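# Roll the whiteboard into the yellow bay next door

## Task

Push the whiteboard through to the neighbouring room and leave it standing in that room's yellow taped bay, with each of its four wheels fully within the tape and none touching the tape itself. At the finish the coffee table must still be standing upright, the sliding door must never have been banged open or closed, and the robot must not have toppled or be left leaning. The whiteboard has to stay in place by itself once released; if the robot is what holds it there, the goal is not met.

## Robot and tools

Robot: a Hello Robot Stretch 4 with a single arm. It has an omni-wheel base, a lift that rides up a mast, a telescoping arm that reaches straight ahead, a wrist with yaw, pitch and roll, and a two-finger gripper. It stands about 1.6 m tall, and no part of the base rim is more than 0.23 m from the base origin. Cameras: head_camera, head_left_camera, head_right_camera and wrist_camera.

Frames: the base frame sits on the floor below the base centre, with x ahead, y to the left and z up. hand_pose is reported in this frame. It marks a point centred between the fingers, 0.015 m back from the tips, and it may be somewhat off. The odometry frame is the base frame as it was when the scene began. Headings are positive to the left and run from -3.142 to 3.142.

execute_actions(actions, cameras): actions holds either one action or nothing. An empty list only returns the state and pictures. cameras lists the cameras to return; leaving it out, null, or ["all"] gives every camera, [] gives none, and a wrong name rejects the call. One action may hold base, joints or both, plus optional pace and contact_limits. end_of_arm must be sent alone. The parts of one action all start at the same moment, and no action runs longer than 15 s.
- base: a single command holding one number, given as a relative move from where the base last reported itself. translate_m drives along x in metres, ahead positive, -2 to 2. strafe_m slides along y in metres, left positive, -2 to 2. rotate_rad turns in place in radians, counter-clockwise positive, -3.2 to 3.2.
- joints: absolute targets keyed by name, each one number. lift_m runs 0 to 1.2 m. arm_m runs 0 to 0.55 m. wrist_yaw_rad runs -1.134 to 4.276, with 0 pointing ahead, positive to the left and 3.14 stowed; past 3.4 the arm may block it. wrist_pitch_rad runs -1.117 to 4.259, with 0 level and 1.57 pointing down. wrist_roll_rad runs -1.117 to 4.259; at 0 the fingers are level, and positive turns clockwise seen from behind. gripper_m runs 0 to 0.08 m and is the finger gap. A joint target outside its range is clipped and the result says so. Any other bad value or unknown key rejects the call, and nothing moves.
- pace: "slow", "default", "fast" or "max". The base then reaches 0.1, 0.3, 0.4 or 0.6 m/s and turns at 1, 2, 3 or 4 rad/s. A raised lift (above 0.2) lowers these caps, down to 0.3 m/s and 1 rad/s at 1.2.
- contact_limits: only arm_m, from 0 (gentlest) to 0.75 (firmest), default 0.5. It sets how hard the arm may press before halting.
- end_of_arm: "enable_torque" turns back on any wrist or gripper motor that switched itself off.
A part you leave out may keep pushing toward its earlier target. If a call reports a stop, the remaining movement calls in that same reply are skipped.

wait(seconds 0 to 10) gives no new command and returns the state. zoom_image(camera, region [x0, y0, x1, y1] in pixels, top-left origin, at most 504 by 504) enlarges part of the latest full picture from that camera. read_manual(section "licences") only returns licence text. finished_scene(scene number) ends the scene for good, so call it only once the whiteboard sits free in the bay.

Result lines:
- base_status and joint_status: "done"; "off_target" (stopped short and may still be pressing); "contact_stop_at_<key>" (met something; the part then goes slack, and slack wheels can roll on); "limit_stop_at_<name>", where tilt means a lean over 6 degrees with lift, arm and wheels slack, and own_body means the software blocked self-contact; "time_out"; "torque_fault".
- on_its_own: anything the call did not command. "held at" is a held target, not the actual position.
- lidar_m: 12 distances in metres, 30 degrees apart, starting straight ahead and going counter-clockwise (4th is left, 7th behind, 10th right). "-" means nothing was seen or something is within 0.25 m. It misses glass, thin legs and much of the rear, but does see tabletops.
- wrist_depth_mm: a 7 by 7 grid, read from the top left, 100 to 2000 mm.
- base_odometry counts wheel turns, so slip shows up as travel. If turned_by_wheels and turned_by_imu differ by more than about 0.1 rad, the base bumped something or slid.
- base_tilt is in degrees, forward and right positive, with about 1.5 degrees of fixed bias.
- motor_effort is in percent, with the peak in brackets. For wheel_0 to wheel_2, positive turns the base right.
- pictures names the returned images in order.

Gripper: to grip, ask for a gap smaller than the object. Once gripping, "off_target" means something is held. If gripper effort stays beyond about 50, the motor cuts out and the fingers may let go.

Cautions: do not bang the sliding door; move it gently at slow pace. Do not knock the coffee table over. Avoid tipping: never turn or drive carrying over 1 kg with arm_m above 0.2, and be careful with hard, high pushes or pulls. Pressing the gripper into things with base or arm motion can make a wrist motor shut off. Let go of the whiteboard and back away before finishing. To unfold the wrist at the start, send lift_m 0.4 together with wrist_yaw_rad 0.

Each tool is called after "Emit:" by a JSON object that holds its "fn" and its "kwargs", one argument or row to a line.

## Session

Emit:
{"fn": "execute_actions", "kwargs": {
  "actions": []
}}

Scene clock: 0.00 s.
base_odometry: x=+0.000 y=+0.000 heading=+0.000 (m, m, rad; odometry frame)
turned_by_wheels: +0.000 (rad since the last result)
turned_by_imu: +0.000 (rad since the last result)
base_tilt: forward=-0.2 right=-0.2 (deg)
lidar_m: 1.52 1.26 0.74 0.62 0.63 0.78 1.13 1.12 1.32 1.01 1.07 1.21
base_status: not commanded
joint_positions: lift_m=+0.246 arm_m=+0.002 wrist_yaw_rad=+3.124 wrist_pitch_rad=+0.012 wrist_roll_rad=+0.002 gripper_m=+0.040
joint_status: not commanded
motor_effort: lift_m=+18 arm_m=+0 wrist_yaw_rad=+2 wrist_pitch_rad=-7 wrist_roll_rad=+1 gripper_m=+0 wheel_0=+0 wheel_1=+0 wheel_2=+0 (%)
hand_pose: x=-0.0380 y=+0.0911 z=+0.4216 quat_wxyz=(+0.009, -0.006, +0.001, +1.000) (m; base frame)
wrist_depth_mm: - 142 254 1336 1336 891 676 / - 114 141 1308 1366 891 676 / - 114 140 1281 1336 904 691 / - 127 163 1308 1281 904 699 / 142 1182 1229 1281 1336 904 691 / 224 1160 1205 1308 1281 891 691 / 221 1138 108 1118 135 788 691
pictures: head_camera, head_left_camera, head_right_camera, wrist_camera
camera_calibration (this result's frames):
wrist_camera: T_world_to_cam=[[-0.0226484, 0.999157, -0.0342342, -0.0718963], [-0.0300164, -0.0349072, -0.99894, 0.490543], [-0.999293, -0.0215968, 0.0307817, 0.101752], [0, 0, 0, 1]] pos_world=[0.114776, 0.0911567, 0.48443]
Images, in order (width x height): head_camera 420x560, head_left_camera 420x672, head_right_camera 420x672, wrist_camera 616x392.

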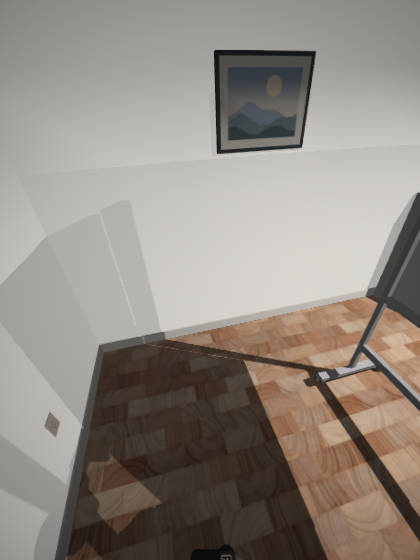

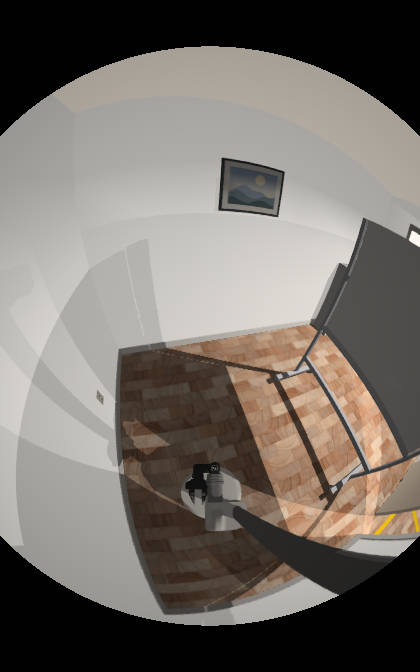

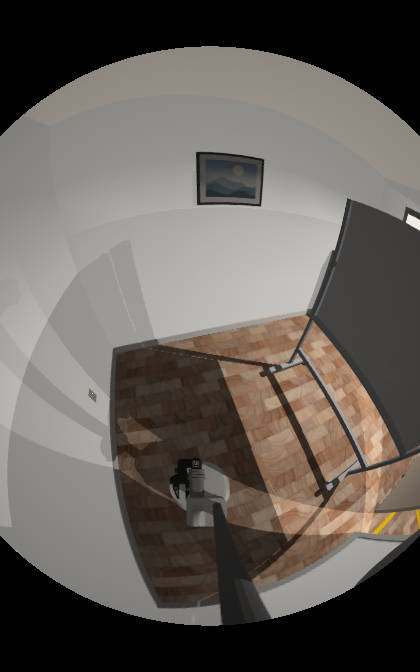

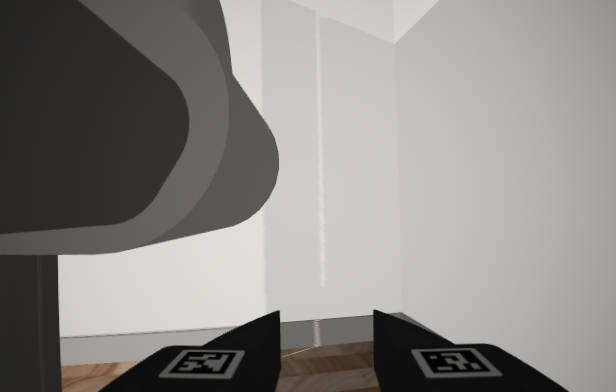

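Emit:
{"fn": "zoom_image", "kwargs": {
  "camera": "head_camera",
  "region": [40, 270, 420, 560]
}}

Emit:
{"fn": "zoom_image", "kwargs": {
  "camera": "head_right_camera",
  "region": [240, 330, 420, 580]
}}

Region (40, 270, 420, 560) of head_camera's 420x560 image, scaled by 1.326, with more detail than that image has; it fills the top 385 rows of this view, and the rest is white.

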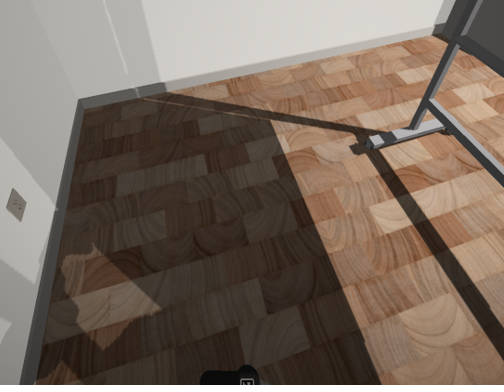

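Region (240, 330, 420, 580) of head_right_camera's 420x672 image, scaled by 2.016, with more detail than that image has; it fills the left 363 columns of this view, and the rest is white.

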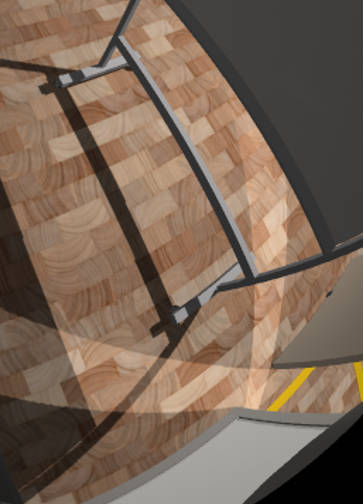

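Emit:
{"fn": "execute_actions", "kwargs": {
  "actions": [
    {"base": {"rotate_rad": -2.89}, "joints": {"lift_m": 0.40, "wrist_yaw_rad": 0, "gripper_m": 0.0}, "pace": "default"}
  ],
  "cameras": ["head_camera", "head_left_camera"]
}}

Scene clock: 68.60 s.
base_odometry: x=+0.000 y=+0.000 heading=-2.890 (m, m, rad; odometry frame)
turned_by_wheels: -2.890 (rad since the last result)
turned_by_imu: -2.895 (rad since the last result)
base_tilt: forward=-0.2 right=-0.3 (deg)
lidar_m: 1.11 1.17 0.96 1.06 1.12 1.61 1.51 0.91 0.66 0.62 0.64 0.91
base_status: done
joint_positions: lift_m=+0.400 arm_m=+0.002 wrist_yaw_rad=+0.000 wrist_pitch_rad=+0.012 wrist_roll_rad=+0.002 gripper_m=+0.000
joint_status: all done
motor_effort: lift_m=+21(23) arm_m=+0(0) wrist_yaw_rad=+0(5) wrist_pitch_rad=-8(7) wrist_roll_rad=+1(1) gripper_m=-3(3) wheel_0=+1(7) wheel_1=+1(7) wheel_2=+2(8) (%)
hand_pose: x=+0.3859 y=-0.0873 z=+0.5755 quat_wxyz=(+1.000, +0.001, +0.006, +0.000) (m; base frame)
wrist_depth_mm: 946 946 931 931 917 904 891 / 946 946 917 931 931 904 878 / 960 946 931 917 904 904 891 / 946 946 931 917 904 904 891 / 946 931 931 904 917 891 878 / 931 946 917 904 917 891 891 / 946 946 931 115 125 891 878
pictures: head_camera, head_left_camera
Images, in order (width x height): head_camera 420x560, head_left_camera 420x672.

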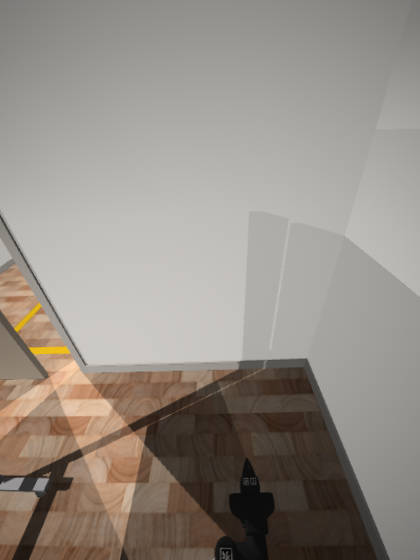

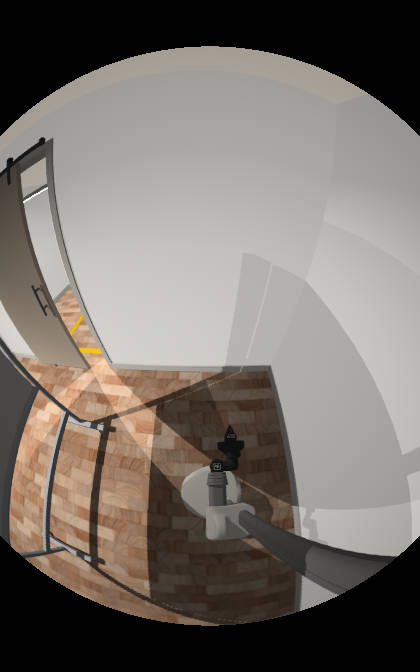

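Emit:
{"fn": "zoom_image", "kwargs": {
  "camera": "head_camera",
  "region": [0, 330, 170, 510]
}}

Emit:
{"fn": "zoom_image", "kwargs": {
  "camera": "head_left_camera",
  "region": [0, 330, 200, 600]
}}

Emit:
{"fn": "zoom_image", "kwargs": {
  "camera": "head_camera",
  "region": [170, 340, 340, 420]
}}

Region (0, 330, 170, 510) of head_camera's 420x560 image, scaled by 2.800, with more detail than that image has.

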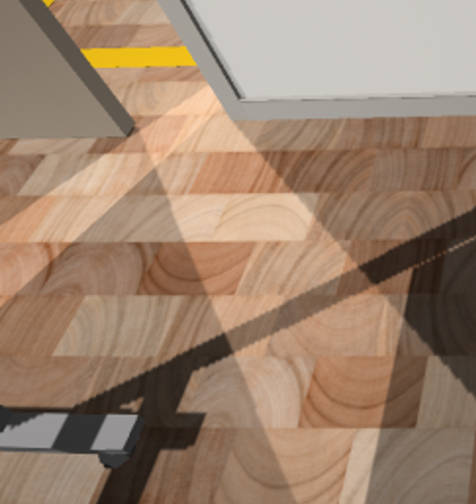

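Region (0, 330, 200, 600) of head_left_camera's 420x672 image, scaled by 1.867, with more detail than that image has; it fills the left 373 columns of this view, and the rest is white.

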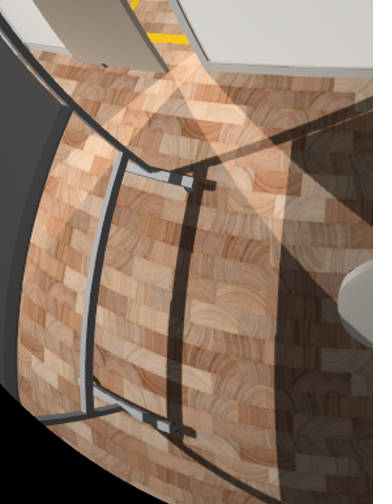

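Region (170, 340, 340, 420) of head_camera's 420x560 image, scaled by 2.965, with more detail than that image has; it fills the top 237 rows of this view, and the rest is white.

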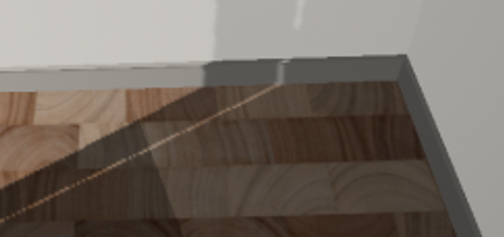

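Emit:
{"fn": "execute_actions", "kwargs": {
  "actions": [
    {"base": {"translate_m": 0.46}, "joints": {"wrist_pitch_rad": 1.15}, "pace": "max"}
  ],
  "cameras": []
}}

Emit:
{"fn": "execute_actions", "kwargs": {
  "actions": [
    {"base": {"strafe_m": 0.56}, "pace": "max"}
  ],
  "cameras": ["head_camera", "head_left_camera"]
}}

Scene clock: 109.73 s.
base_odometry: x=-0.446 y=-0.115 heading=-2.889 (m, m, rad; odometry frame)
turned_by_wheels: +0.000 (rad since the last result)
turned_by_imu: -0.001 (rad since the last result)
base_tilt: forward=-0.2 right=-0.2 (deg)
lidar_m: 0.65 0.68 0.96 0.91 1.16 1.54 1.99 0.91 0.67 0.62 0.66 0.69
base_status: done
joint_positions: lift_m=+0.400 arm_m=+0.002 wrist_yaw_rad=+0.000 wrist_pitch_rad=+1.151 wrist_roll_rad=+0.002 gripper_m=+0.000
joint_status: all done
motor_effort: lift_m=+21(21) arm_m=+0(0) wrist_yaw_rad=+1(0) wrist_pitch_rad=-3(4) wrist_roll_rad=+1(1) gripper_m=-3(3) wheel_0=+0(4) wheel_1=+1(8) wheel_2=+3(16) (%)
hand_pose: x=+0.2599 y=-0.0874 z=+0.3838 quat_wxyz=(+0.839, +0.001, +0.544, +0.000) (m; base frame)
wrist_depth_mm: 549 539 539 539 535 535 535 / 627 621 615 621 621 615 615 / 676 668 654 640 634 627 609 / 621 615 603 597 591 580 574 / 580 574 569 554 554 549 544 / 539 535 525 525 521 512 508 / 508 504 504 116 124 488 480
pictures: none
No camera images: the call's "cameras" was empty. Leave "cameras" out to get every camera's image.

Scene clock: 112.17 s.
base_odometry: x=-0.306 y=-0.657 heading=-2.889 (m, m, rad; odometry frame)
turned_by_wheels: +0.000 (rad since the last result)
turned_by_imu: +0.000 (rad since the last result)
base_tilt: forward=-0.2 right=-0.2 (deg)
lidar_m: 0.66 0.70 0.98 0.32 0.54 0.76 2.00 1.74 1.24 1.19 0.98 0.70
base_status: done
joint_positions: lift_m=+0.400 arm_m=+0.002 wrist_yaw_rad=+0.000 wrist_pitch_rad=+1.151 wrist_roll_rad=+0.002 gripper_m=+0.000
joint_status: not commanded
motor_effort: lift_m=+20(21) arm_m=+0(0) wrist_yaw_rad=+1(1) wrist_pitch_rad=-4(3) wrist_roll_rad=+1(1) gripper_m=-3(3) wheel_0=+1(11) wheel_1=-1(13) wheel_2=+0(3) (%)
hand_pose: x=+0.2598 y=-0.0874 z=+0.3838 quat_wxyz=(+0.839, +0.001, +0.544, +0.000) (m; base frame)
wrist_depth_mm: 539 530 539 539 535 530 530 / 615 615 621 621 615 609 603 / 661 661 654 647 627 627 627 / 627 603 609 597 591 585 580 / 580 569 564 559 554 549 539 / 539 530 530 525 517 508 508 / 512 504 504 116 125 484 477
pictures: head_camera, head_left_camera
Images, in order (width x height): head_camera 420x560, head_left_camera 420x672.

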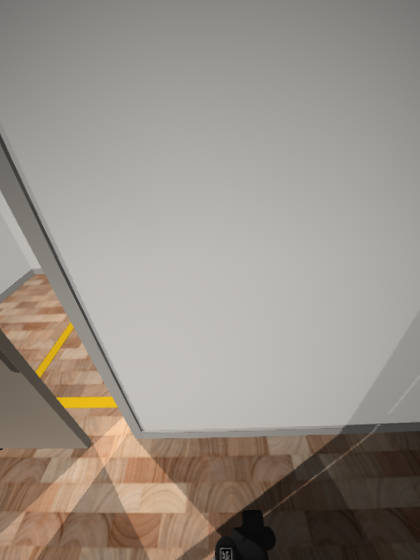

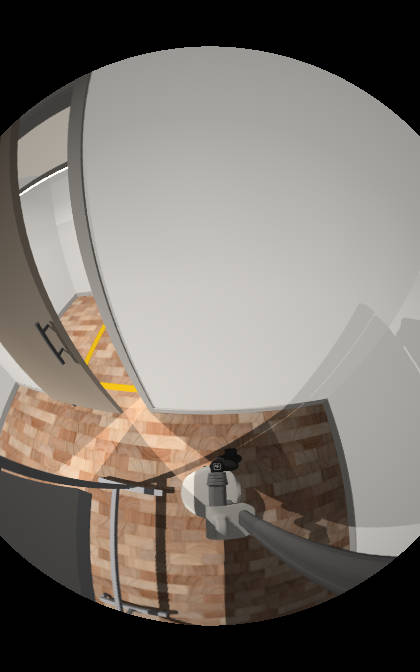

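Emit:
{"fn": "zoom_image", "kwargs": {
  "camera": "head_left_camera",
  "region": [80, 430, 260, 550]
}}

Emit:
{"fn": "zoom_image", "kwargs": {
  "camera": "head_camera",
  "region": [0, 380, 180, 480]
}}

Region (80, 430, 260, 550) of head_left_camera's 420x672 image, scaled by 2.800, with more detail than that image has.

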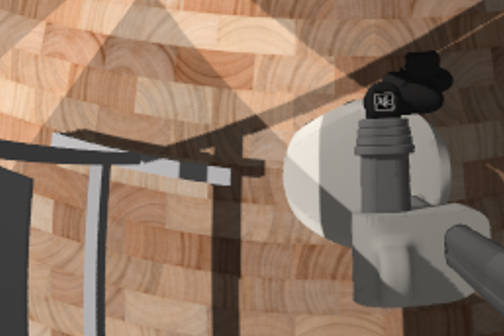

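Region (0, 380, 180, 480) of head_camera's 420x560 image, scaled by 2.800, with more detail than that image has.

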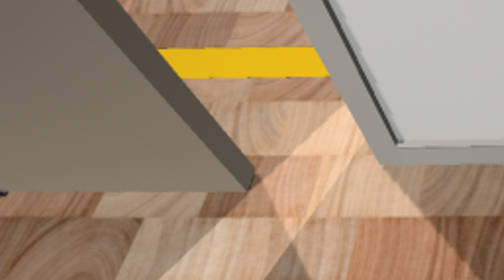

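Emit:
{"fn": "execute_actions", "kwargs": {
  "actions": [
    {"base": {"strafe_m": 0.12}, "pace": "fast"}
  ],
  "cameras": ["head_left_camera"]
}}

Emit:
{"fn": "zoom_image", "kwargs": {
  "camera": "head_left_camera",
  "region": [80, 430, 260, 550]
}}

Scene clock: 150.50 s.
base_odometry: x=-0.276 y=-0.773 heading=-2.889 (m, m, rad; odometry frame)
turned_by_wheels: +0.000 (rad since the last result)
turned_by_imu: +0.000 (rad since the last result)
base_tilt: forward=-0.2 right=-0.2 (deg)
lidar_m: 0.66 0.70 0.91 0.26 0.41 0.60 1.24 1.91 1.37 1.30 0.98 0.70
base_status: done
joint_positions: lift_m=+0.400 arm_m=+0.002 wrist_yaw_rad=+0.000 wrist_pitch_rad=+1.151 wrist_roll_rad=+0.002 gripper_m=+0.000
joint_status: not commanded
motor_effort: lift_m=+20(20) arm_m=+0(0) wrist_yaw_rad=+2(1) wrist_pitch_rad=-3(3) wrist_roll_rad=+1(1) gripper_m=-3(3) wheel_0=+2(14) wheel_1=-1(12) wheel_2=+0(2) (%)
hand_pose: x=+0.2598 y=-0.0874 z=+0.3838 quat_wxyz=(+0.839, +0.001, +0.544, +0.000) (m; base frame)
wrist_depth_mm: 525 530 535 530 525 525 530 / 609 621 615 609 609 609 597 / 668 661 640 647 640 621 627 / 621 609 603 603 591 585 580 / 574 574 564 564 554 544 539 / 535 535 535 525 517 512 504 / 512 504 500 115 125 484 480
pictures: head_left_camera
Images, in order (width x height): head_left_camera 420x672.

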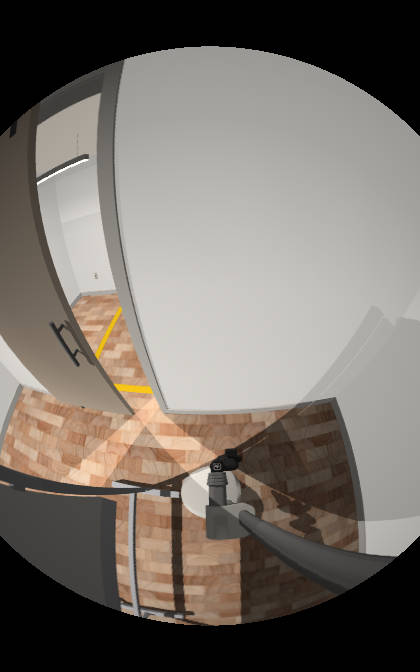

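Region (80, 430, 260, 550) of head_left_camera's 420x672 image, scaled by 2.800, with more detail than that image has.

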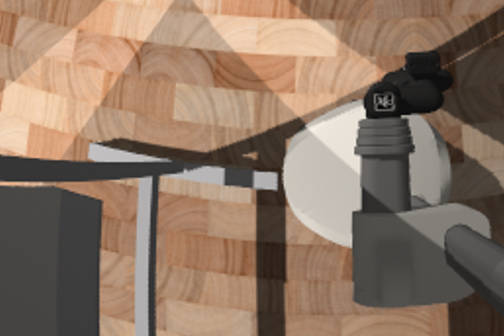

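Emit:
{"fn": "execute_actions", "kwargs": {
  "actions": [
    {"base": {"strafe_m": 0.30}, "pace": "default"}
  ],
  "cameras": ["head_camera", "head_left_camera"]
}}

Emit:
{"fn": "zoom_image", "kwargs": {
  "camera": "head_left_camera",
  "region": [80, 380, 280, 630]
}}

Scene clock: 159.83 s.
base_odometry: x=-0.201 y=-1.064 heading=-2.890 (m, m, rad; odometry frame)
turned_by_wheels: +0.000 (rad since the last result)
turned_by_imu: -0.001 (rad since the last result)
base_tilt: forward=-0.1 right=-0.2 (deg)
lidar_m: 0.64 0.67 0.86 0.25 0.38 0.47 0.88 2.10 1.65 1.61 0.98 0.69
base_status: done
joint_positions: lift_m=+0.400 arm_m=+0.002 wrist_yaw_rad=+0.000 wrist_pitch_rad=+1.151 wrist_roll_rad=+0.002 gripper_m=+0.000
joint_status: not commanded
motor_effort: lift_m=+20(20) arm_m=+0(0) wrist_yaw_rad=+1(1) wrist_pitch_rad=-3(4) wrist_roll_rad=+1(1) gripper_m=-3(3) wheel_0=-4(17) wheel_1=+2(12) wheel_2=+0(2) (%)
hand_pose: x=+0.2598 y=-0.0874 z=+0.3838 quat_wxyz=(+0.839, +0.001, +0.544, +0.000) (m; base frame)
wrist_depth_mm: 798 788 517 530 525 521 521 / 715 715 640 609 609 615 591 / 661 661 654 647 634 627 621 / 615 609 597 603 591 585 580 / 574 564 559 559 549 549 544 / 539 539 535 521 521 512 508 / 508 504 500 115 124 484 480
pictures: head_camera, head_left_camera
Images, in order (width x height): head_camera 420x560, head_left_camera 420x672.

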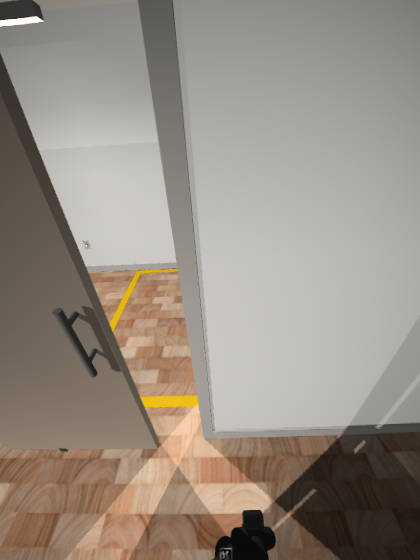

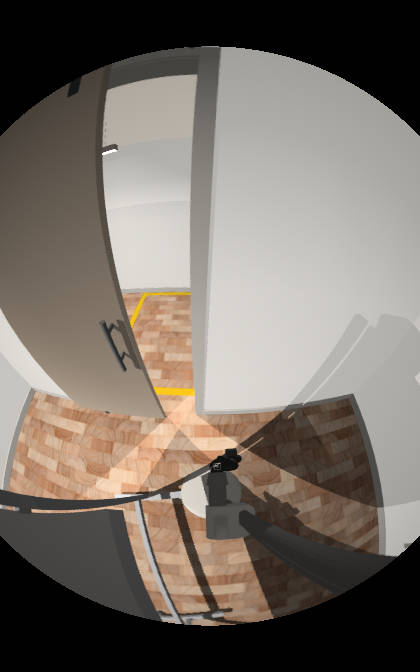

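Region (80, 380, 280, 630) of head_left_camera's 420x672 image, scaled by 2.016, with more detail than that image has; it fills the left 403 columns of this view, and the rest is white.

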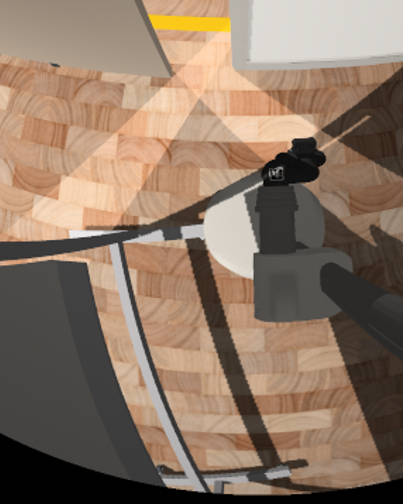

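Emit:
{"fn": "zoom_image", "kwargs": {
  "camera": "head_camera",
  "region": [40, 380, 240, 480]
}}

Region (40, 380, 240, 480) of head_camera's 420x560 image, scaled by 2.520, with more detail than that image has.

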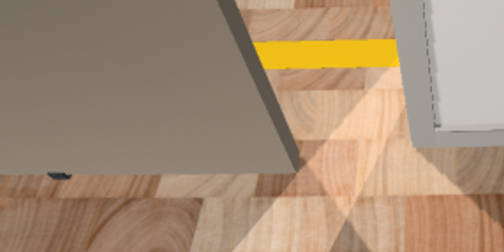

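Emit:
{"fn": "execute_actions", "kwargs": {
  "actions": [
    {"base": {"translate_m": 0.29}, "pace": "max"}
  ],
  "cameras": []
}}

Emit:
{"fn": "execute_actions", "kwargs": {
  "actions": [
    {"base": {"strafe_m": 0.345}, "pace": "max"}
  ],
  "cameras": ["head_camera", "head_right_camera"]
}}

Scene clock: 174.77 s.
base_odometry: x=-0.482 y=-1.136 heading=-2.889 (m, m, rad; odometry frame)
turned_by_wheels: +0.000 (rad since the last result)
turned_by_imu: -0.001 (rad since the last result)
base_tilt: forward=-0.2 right=-0.3 (deg)
lidar_m: 0.36 0.37 0.48 1.24 0.46 0.35 0.98 2.32 1.67 1.60 0.54 0.40
base_status: done
joint_positions: lift_m=+0.400 arm_m=+0.002 wrist_yaw_rad=+0.000 wrist_pitch_rad=+1.151 wrist_roll_rad=+0.002 gripper_m=+0.000
joint_status: not commanded
motor_effort: lift_m=+20(20) arm_m=+0(0) wrist_yaw_rad=+1(2) wrist_pitch_rad=-3(5) wrist_roll_rad=+1(1) gripper_m=-2(2) wheel_0=+0(7) wheel_1=-1(8) wheel_2=+2(14) (%)
hand_pose: x=+0.2598 y=-0.0874 z=+0.3838 quat_wxyz=(+0.839, +0.001, +0.544, +0.000) (m; base frame)
wrist_depth_mm: 181 184 185 184 183 182 183 / 208 219 220 219 218 216 215 / 248 260 272 270 270 266 265 / 621 325 353 351 347 347 349 / 574 564 469 466 466 466 459 / 539 535 525 521 517 512 508 / 508 500 504 115 124 484 480
pictures: none
No camera images: the call's "cameras" was empty. Leave "cameras" out to get every camera's image.

Scene clock: 176.77 s.
base_odometry: x=-0.396 y=-1.470 heading=-2.889 (m, m, rad; odometry frame)
turned_by_wheels: +0.000 (rad since the last result)
turned_by_imu: +0.000 (rad since the last result)
base_tilt: forward=-0.2 right=-0.3 (deg)
lidar_m: 0.28 0.26 0.44 1.49 1.83 0.35 0.34 2.37 2.04 1.56 0.55 0.42
base_status: done
joint_positions: lift_m=+0.400 arm_m=+0.002 wrist_yaw_rad=+0.000 wrist_pitch_rad=+1.151 wrist_roll_rad=+0.002 gripper_m=+0.000
joint_status: not commanded
motor_effort: lift_m=+20(20) arm_m=+0(0) wrist_yaw_rad=+1(1) wrist_pitch_rad=-3(3) wrist_roll_rad=+1(1) gripper_m=-2(2) wheel_0=+2(11) wheel_1=+0(15) wheel_2=+0(4) (%)
hand_pose: x=+0.2598 y=-0.0874 z=+0.3838 quat_wxyz=(+0.839, +0.001, +0.544, +0.000) (m; base frame)
wrist_depth_mm: 788 778 788 768 750 723 233 / 170 715 707 691 683 332 234 / 170 647 640 640 634 334 249 / 198 246 603 597 580 353 322 / 287 286 559 564 554 455 449 / 530 517 517 525 517 517 508 / 512 504 500 115 124 484 477
pictures: head_camera, head_right_camera
Images, in order (width x height): head_camera 420x560, head_right_camera 420x672.

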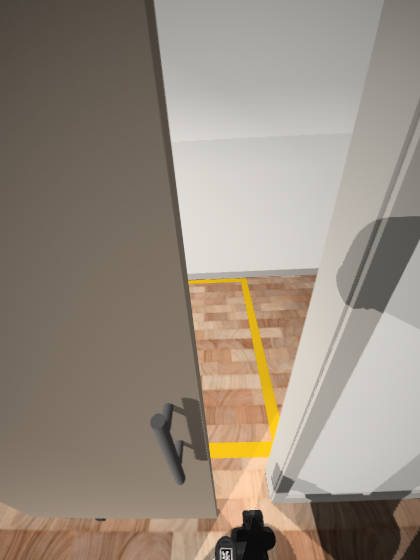

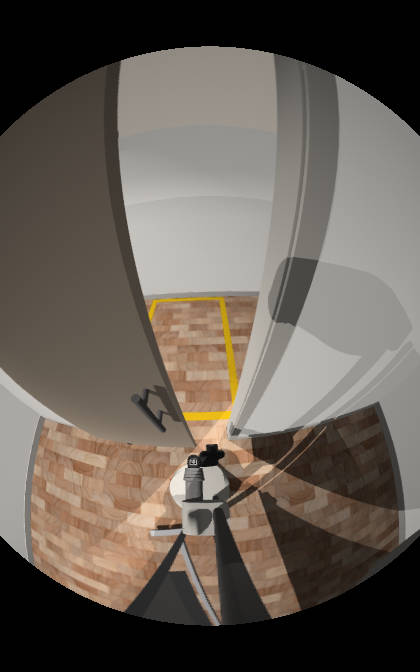

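Emit:
{"fn": "execute_actions", "kwargs": {
  "actions": []
}}

Scene clock: 191.63 s.
base_odometry: x=-0.396 y=-1.470 heading=-2.889 (m, m, rad; odometry frame)
turned_by_wheels: +0.000 (rad since the last result)
turned_by_imu: +0.000 (rad since the last result)
base_tilt: forward=-0.2 right=-0.3 (deg)
lidar_m: 0.29 0.26 0.45 1.47 1.81 0.32 0.35 2.37 2.04 1.61 0.54 0.44
base_status: done
joint_positions: lift_m=+0.400 arm_m=+0.002 wrist_yaw_rad=+0.000 wrist_pitch_rad=+1.151 wrist_roll_rad=+0.002 gripper_m=+0.000
joint_status: not commanded
motor_effort: lift_m=+20(20) arm_m=+0(0) wrist_yaw_rad=+1(1) wrist_pitch_rad=-3(3) wrist_roll_rad=+1(1) gripper_m=-4(2) wheel_0=+3(11) wheel_1=+0(15) wheel_2=+0(4) (%)
hand_pose: x=+0.2598 y=-0.0874 z=+0.3838 quat_wxyz=(+0.839, +0.001, +0.544, +0.000) (m; base frame)
wrist_depth_mm: 788 778 768 759 741 715 233 / 170 723 715 691 699 334 236 / 170 654 647 654 640 336 250 / 198 245 609 597 580 353 320 / 290 289 549 554 549 455 452 / 525 521 517 525 521 512 504 / 508 504 504 115 124 488 484
pictures: head_camera, head_left_camera, head_right_camera, wrist_camera
camera_calibration (this result's frames):
wrist_camera: T_world_to_cam=[[-0.0143841, -0.998618, -0.050553, -0.0586215], [-0.895181, 0.0353858, -0.444296, 0.473595], [0.445471, 0.0388633, -0.894452, 0.381685], [0, 0, 0, 1]] pos_world=[0.25308, -0.0901325, 0.548852]
Images, in order (width x height): head_camera 420x560, head_left_camera 420x672, head_right_camera 420x672, wrist_camera 616x392.

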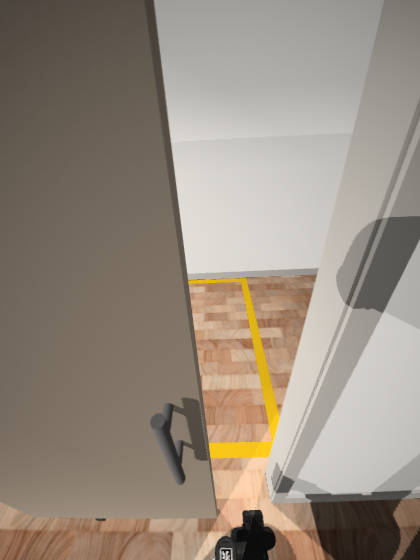

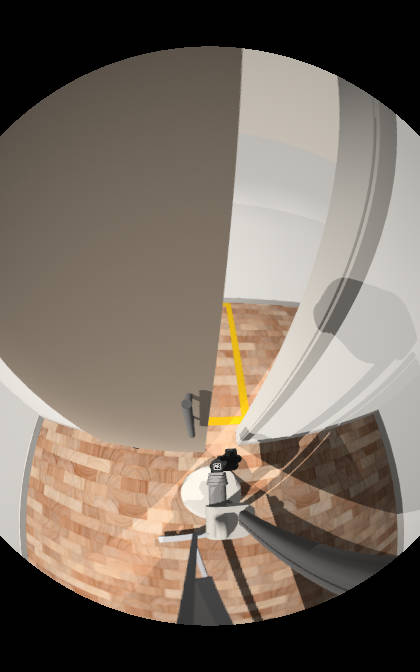

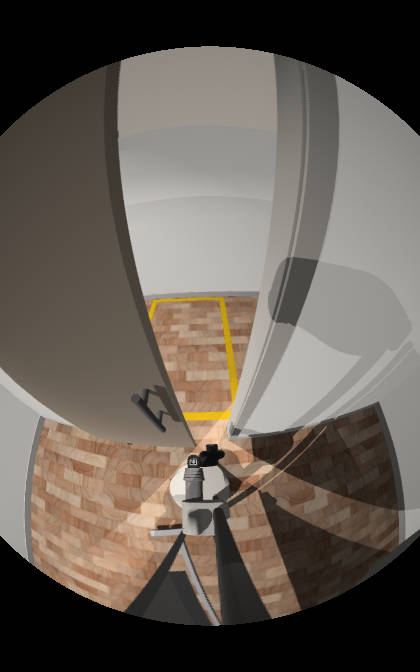

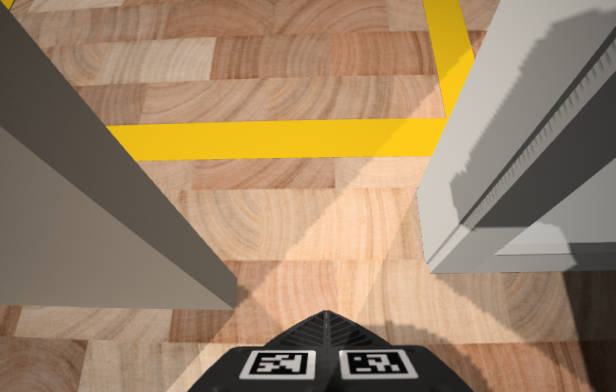

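Emit:
{"fn": "execute_actions", "kwargs": {
  "actions": [
    {"base":{"strafe_m":0.03},"joints":{"wrist_pitch_rad":0.0,"arm_m":0.08},"pace":"default"}
  ],
  "cameras": ["head_camera","wrist_camera"]
}}

Scene clock: 198.10 s.
base_odometry: x=-0.388 y=-1.499 heading=-2.889 (m, m, rad; odometry frame)
turned_by_wheels: +0.000 (rad since the last result)
turned_by_imu: +0.000 (rad since the last result)
base_tilt: forward=-0.2 right=-0.2 (deg)
lidar_m: 0.26 0.27 0.46 1.47 1.79 0.33 0.31 1.57 2.08 1.58 0.54 0.44
base_status: done
joint_positions: lift_m=+0.400 arm_m=+0.078 wrist_yaw_rad=+0.000 wrist_pitch_rad=+0.003 wrist_roll_rad=+0.002 gripper_m=+0.000
joint_status: all done
motor_effort: lift_m=+20(20) arm_m=+10(14) wrist_yaw_rad=+1(2) wrist_pitch_rad=-9(13) wrist_roll_rad=+1(1) gripper_m=-2(3) wheel_0=+1(9) wheel_1=+0(12) wheel_2=+0(2) (%)
hand_pose: x=+0.4619 y=-0.0874 z=+0.5774 quat_wxyz=(+1.000, +0.001, +0.002, +0.000) (m; base frame)
wrist_depth_mm: - - - - - - - / - - - - - - - / - - - - - - - / - - - - - - - / - - - - - - - / - - - - - - - / 1499 1499 1576 115 125 1499 1430
pictures: head_camera, wrist_camera
camera_calibration (this result's frames):
wrist_camera: T_world_to_cam=[[0.0401909, -0.998617, -0.0338885, -0.0807622], [0.037919, 0.0354159, -0.998653, 0.629565], [0.998472, 0.0388518, 0.0392899, -0.329768], [0, 0, 0, 1]] pos_world=[0.308637, -0.090135, 0.638937]
Images, in order (width x height): head_camera 420x560, wrist_camera 616x392.

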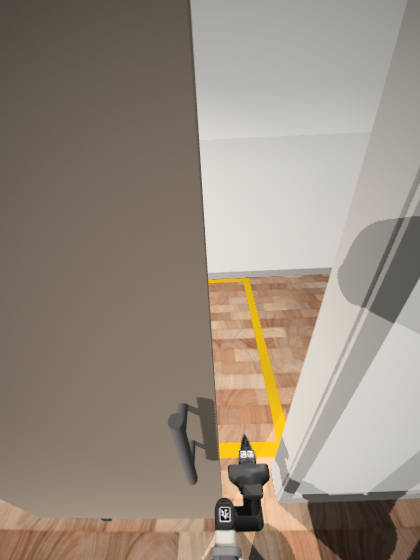

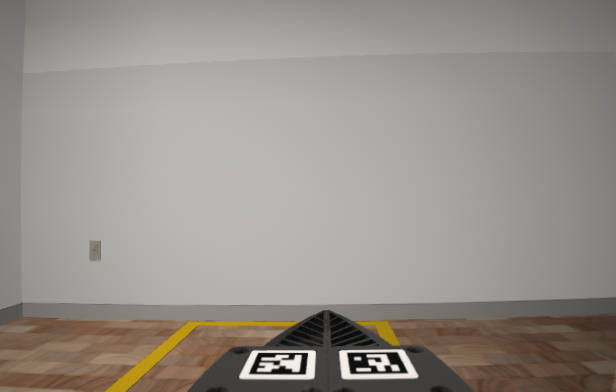

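Emit:
{"fn": "zoom_image", "kwargs": {
  "camera": "head_camera",
  "region": [150, 410, 310, 560]
}}

Region (150, 410, 310, 560) of head_camera's 420x560 image, scaled by 3.150, with more detail than that image has; it fills the top 472 rows of this view, and the rest is white.

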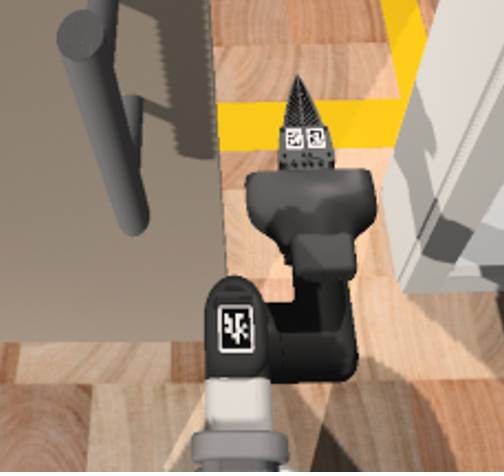

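Emit:
{"fn": "execute_actions", "kwargs": {
  "actions": [
    {"base":{"strafe_m":0.47},"pace":"slow"}
  ],
  "cameras": ["head_camera","head_left_camera","wrist_camera"]
}}

Scene clock: 228.13 s.
base_odometry: x=-0.271 y=-1.954 heading=-2.890 (m, m, rad; odometry frame)
turned_by_wheels: -0.001 (rad since the last result)
turned_by_imu: -0.016 (rad since the last result)
base_tilt: forward=-0.2 right=-0.2 (deg)
lidar_m: 0.25 0.29 0.41 1.23 1.30 1.72 2.05 0.40 0.48 1.65 0.77 2.49
base_status: done
joint_positions: lift_m=+0.400 arm_m=+0.079 wrist_yaw_rad=-0.004 wrist_pitch_rad=+0.003 wrist_roll_rad=+0.001 gripper_m=+0.000
joint_status: not commanded
motor_effort: lift_m=+20(20) arm_m=+8(9) wrist_yaw_rad=+13(56) wrist_pitch_rad=-9(9) wrist_roll_rad=+1(2) gripper_m=-2(3) wheel_0=-7(26) wheel_1=+1(7) wheel_2=-2(10) (%)
hand_pose: x=+0.4617 y=-0.0883 z=+0.5774 quat_wxyz=(+1.000, +0.001, +0.001, -0.002) (m; base frame)
wrist_depth_mm: 1863 - - - - - - / 1808 - - - - - - / 1756 - - - - - - / 1921 - - - - - - / 1921 - - - - - - / 1808 - - - - - - / 1576 1464 1618 115 124 1537 1430
pictures: head_camera, head_left_camera, wrist_camera
camera_calibration (this result's frames):
wrist_camera: T_world_to_cam=[[0.0361495, -0.998775, -0.0337997, -0.0798137], [0.0382885, 0.0351812, -0.998647, 0.629455], [0.998613, 0.0348065, 0.0395134, -0.33013], [0, 0, 0, 1]] pos_world=[0.308456, -0.0903702, 0.638951]
Images, in order (width x height): head_camera 420x560, head_left_camera 420x672, wrist_camera 616x392.

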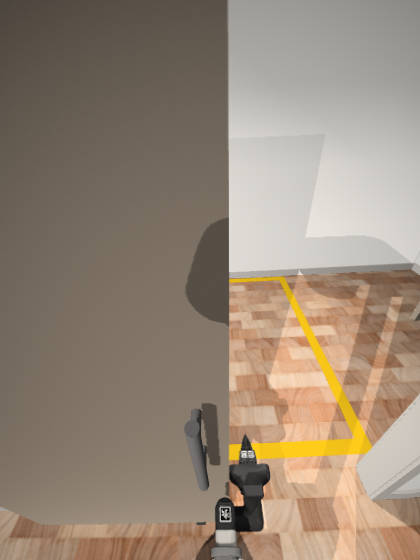

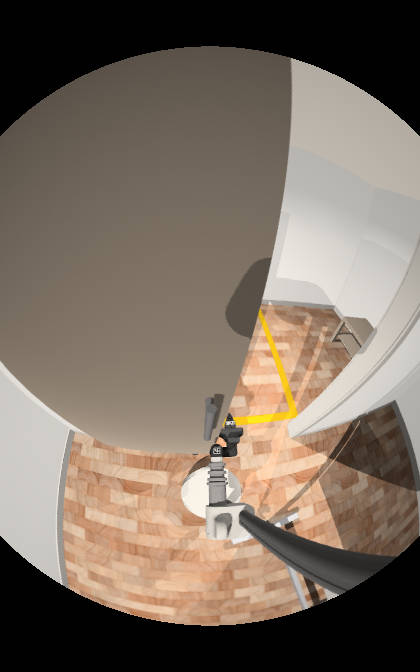

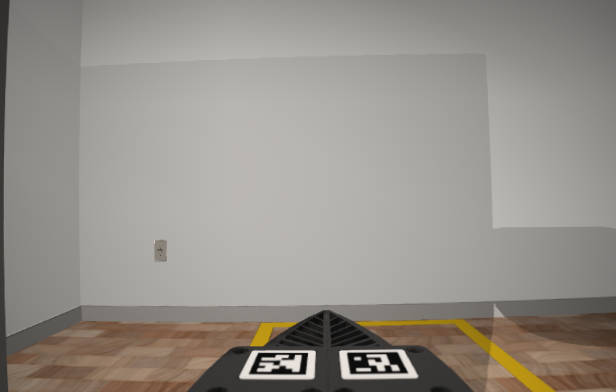

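Emit:
{"fn": "zoom_image", "kwargs": {
  "camera": "head_camera",
  "region": [170, 400, 420, 560]
}}

Region (170, 400, 420, 560) of head_camera's 420x560 image, scaled by 2.016, with more detail than that image has; it fills the top 323 rows of this view, and the rest is white.

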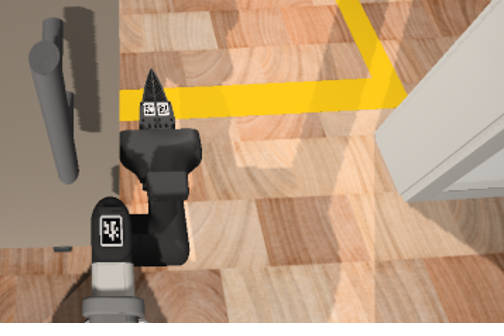

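Emit:
{"fn": "execute_actions", "kwargs": {
  "actions": [
    {"base":{"strafe_m":-1.23},"joints":{"wrist_pitch_rad":0.75,"arm_m":0.005,"lift_m":0.25,"wrist_yaw_rad":0.0},"pace":"max"}
  ],
  "cameras": ["head_camera","head_left_camera","head_right_camera"]
}}

Scene clock: 292.37 s.
base_odometry: x=-0.578 y=-0.763 heading=-2.890 (m, m, rad; odometry frame)
turned_by_wheels: +0.000 (rad since the last result)
turned_by_imu: -0.001 (rad since the last result)
base_tilt: forward=-0.2 right=-0.4 (deg)
lidar_m: 0.38 0.39 0.56 1.24 0.62 0.97 1.57 1.82 1.27 1.21 0.60 0.39
base_status: done
joint_positions: lift_m=+0.250 arm_m=+0.007 wrist_yaw_rad=+0.000 wrist_pitch_rad=+0.752 wrist_roll_rad=+0.002 gripper_m=+0.000
joint_status: all done
motor_effort: lift_m=+17(18) arm_m=-9(5) wrist_yaw_rad=+1(13) wrist_pitch_rad=-5(5) wrist_roll_rad=+1(0) gripper_m=-2(3) wheel_0=-2(11) wheel_1=+1(14) wheel_2=+0(1) (%)
hand_pose: x=+0.3329 y=-0.0874 z=+0.2831 quat_wxyz=(+0.930, +0.001, +0.367, +0.000) (m; base frame)
wrist_depth_mm: 154 153 153 153 152 152 - / 169 169 170 168 168 167 167 / 189 189 189 188 188 186 186 / 214 213 213 213 212 211 211 / 247 246 245 243 242 242 241 / 293 289 289 277 285 285 285 / 345 340 329 115 125 332 329
pictures: head_camera, head_left_camera, head_right_camera
Images, in order (width x height): head_camera 420x560, head_left_camera 420x672, head_right_camera 420x672.

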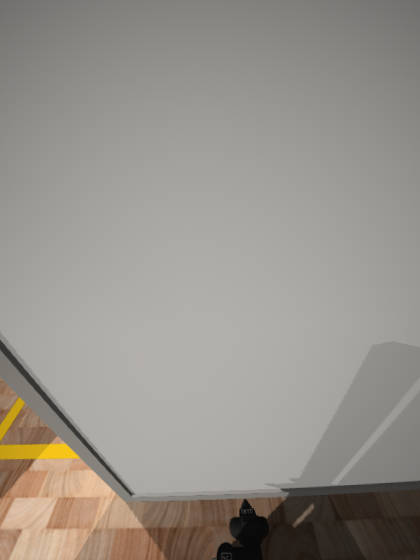

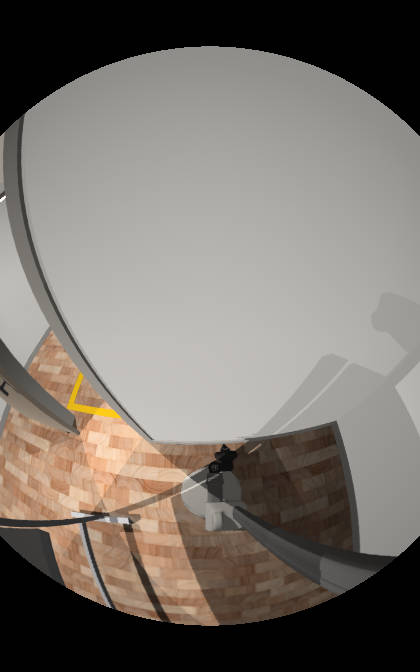

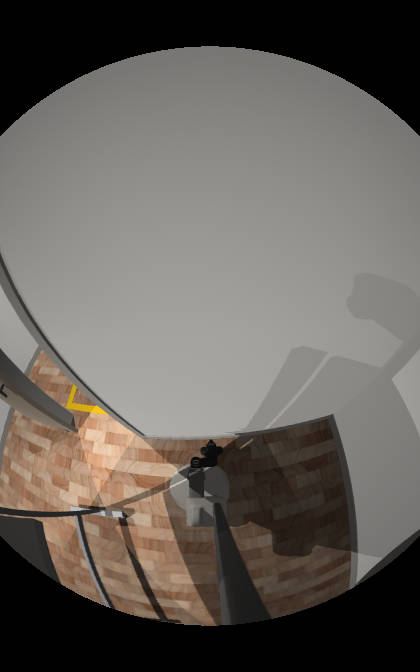

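Emit:
{"fn": "zoom_image", "kwargs": {
  "camera": "head_right_camera",
  "region": [40, 480, 260, 640]
}}

Emit:
{"fn": "zoom_image", "kwargs": {
  "camera": "head_left_camera",
  "region": [40, 480, 260, 640]
}}

Region (40, 480, 260, 640) of head_right_camera's 420x672 image, scaled by 2.291, with more detail than that image has; it fills the top 367 rows of this view, and the rest is white.

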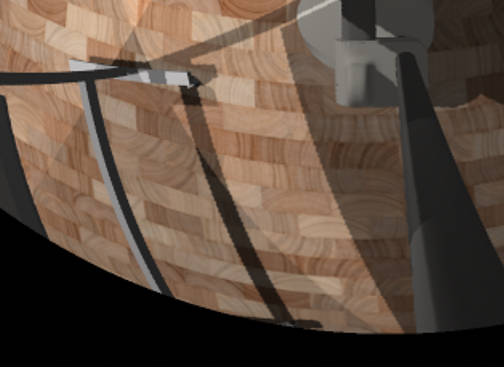

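Region (40, 480, 260, 640) of head_left_camera's 420x672 image, scaled by 2.291, with more detail than that image has; it fills the top 367 rows of this view, and the rest is white.

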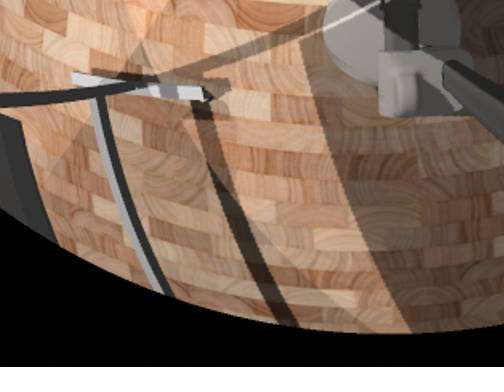

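Emit:
{"fn": "execute_actions", "kwargs": {
  "actions": [
    {"base":{"translate_m":-1.95},"joints":{"wrist_pitch_rad":0.0,"arm_m":0.003,"lift_m":0.18,"gripper_m":0.08},"pace":"max"}
  ]
}}

Scene clock: 326.17 s.
base_odometry: x=+1.311 y=-0.277 heading=-2.890 (m, m, rad; odometry frame)
turned_by_wheels: +0.000 (rad since the last result)
turned_by_imu: +0.003 (rad since the last result)
base_tilt: forward=-0.2 right=-0.2 (deg)
lidar_m: 2.34 0.47 0.55 1.43 0.46 0.33 0.31 0.33 0.47 1.22 1.29 1.77
base_status: done
joint_positions: lift_m=+0.180 arm_m=+0.005 wrist_yaw_rad=+0.000 wrist_pitch_rad=+0.003 wrist_roll_rad=+0.002 gripper_m=+0.080
joint_status: all done
motor_effort: lift_m=+16(15) arm_m=-9(8) wrist_yaw_rad=+1(2) wrist_pitch_rad=-8(13) wrist_roll_rad=+1(1) gripper_m=+0(1) wheel_0=+1(7) wheel_1=+1(4) wheel_2=-4(14) (%)
hand_pose: x=+0.3882 y=-0.0874 z=+0.3578 quat_wxyz=(+1.000, +0.001, +0.001, +0.000) (m; base frame)
wrist_depth_mm: 1118 - - - - - 1756 / 1138 - - - - - 1756 / - - - - - - 1756 / - - - - - - 1808 / - - - - - - 1863 / 1366 1397 1537 1537 1499 1397 1397 / 1060 116 140 960 891 120 -
pictures: head_camera, head_left_camera, head_right_camera, wrist_camera
camera_calibration (this result's frames):
wrist_camera: T_world_to_cam=[[0.0402815, -0.998613, -0.0339015, -0.0852543], [0.0381564, 0.0354416, -0.998643, 0.412986], [0.99846, 0.0389333, 0.0395312, -0.24764], [0, 0, 0, 1]] pos_world=[0.234935, -0.0901315, 0.419324]
Images, in order (width x height): head_camera 420x560, head_left_camera 420x672, head_right_camera 420x672, wrist_camera 616x392.

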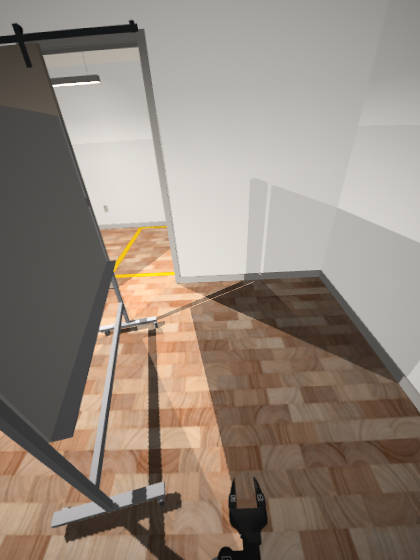

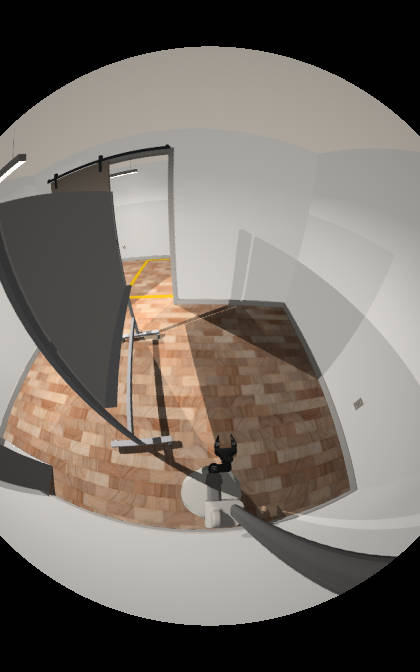

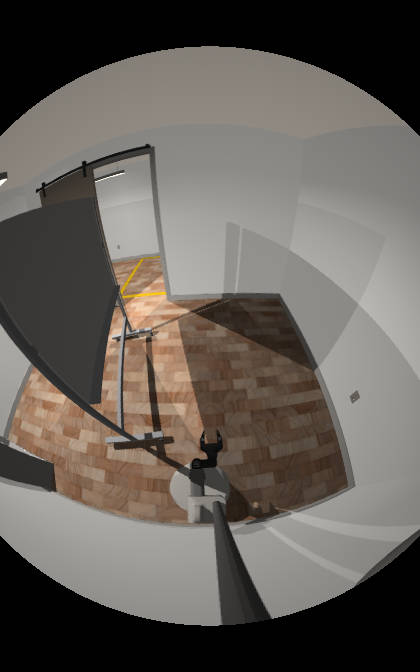

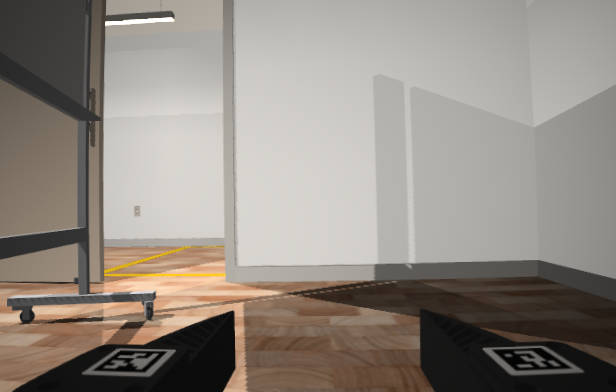

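Emit:
{"fn": "zoom_image", "kwargs": {
  "camera": "head_camera",
  "region": [30, 440, 290, 560]
}}

Emit:
{"fn": "zoom_image", "kwargs": {
  "camera": "head_camera",
  "region": [70, 210, 210, 350]
}}

Region (30, 440, 290, 560) of head_camera's 420x560 image, scaled by 1.938, with more detail than that image has; it fills the top 233 rows of this view, and the rest is white.

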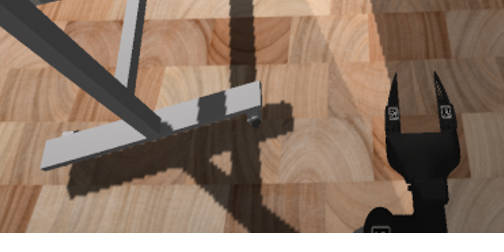

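Region (70, 210, 210, 350) of head_camera's 420x560 image, scaled by 3.600, with more detail than that image has.

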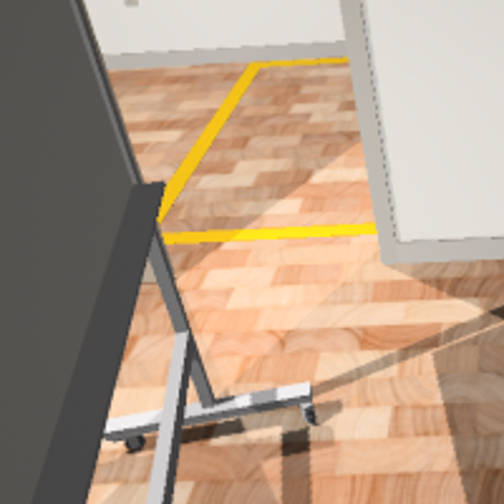

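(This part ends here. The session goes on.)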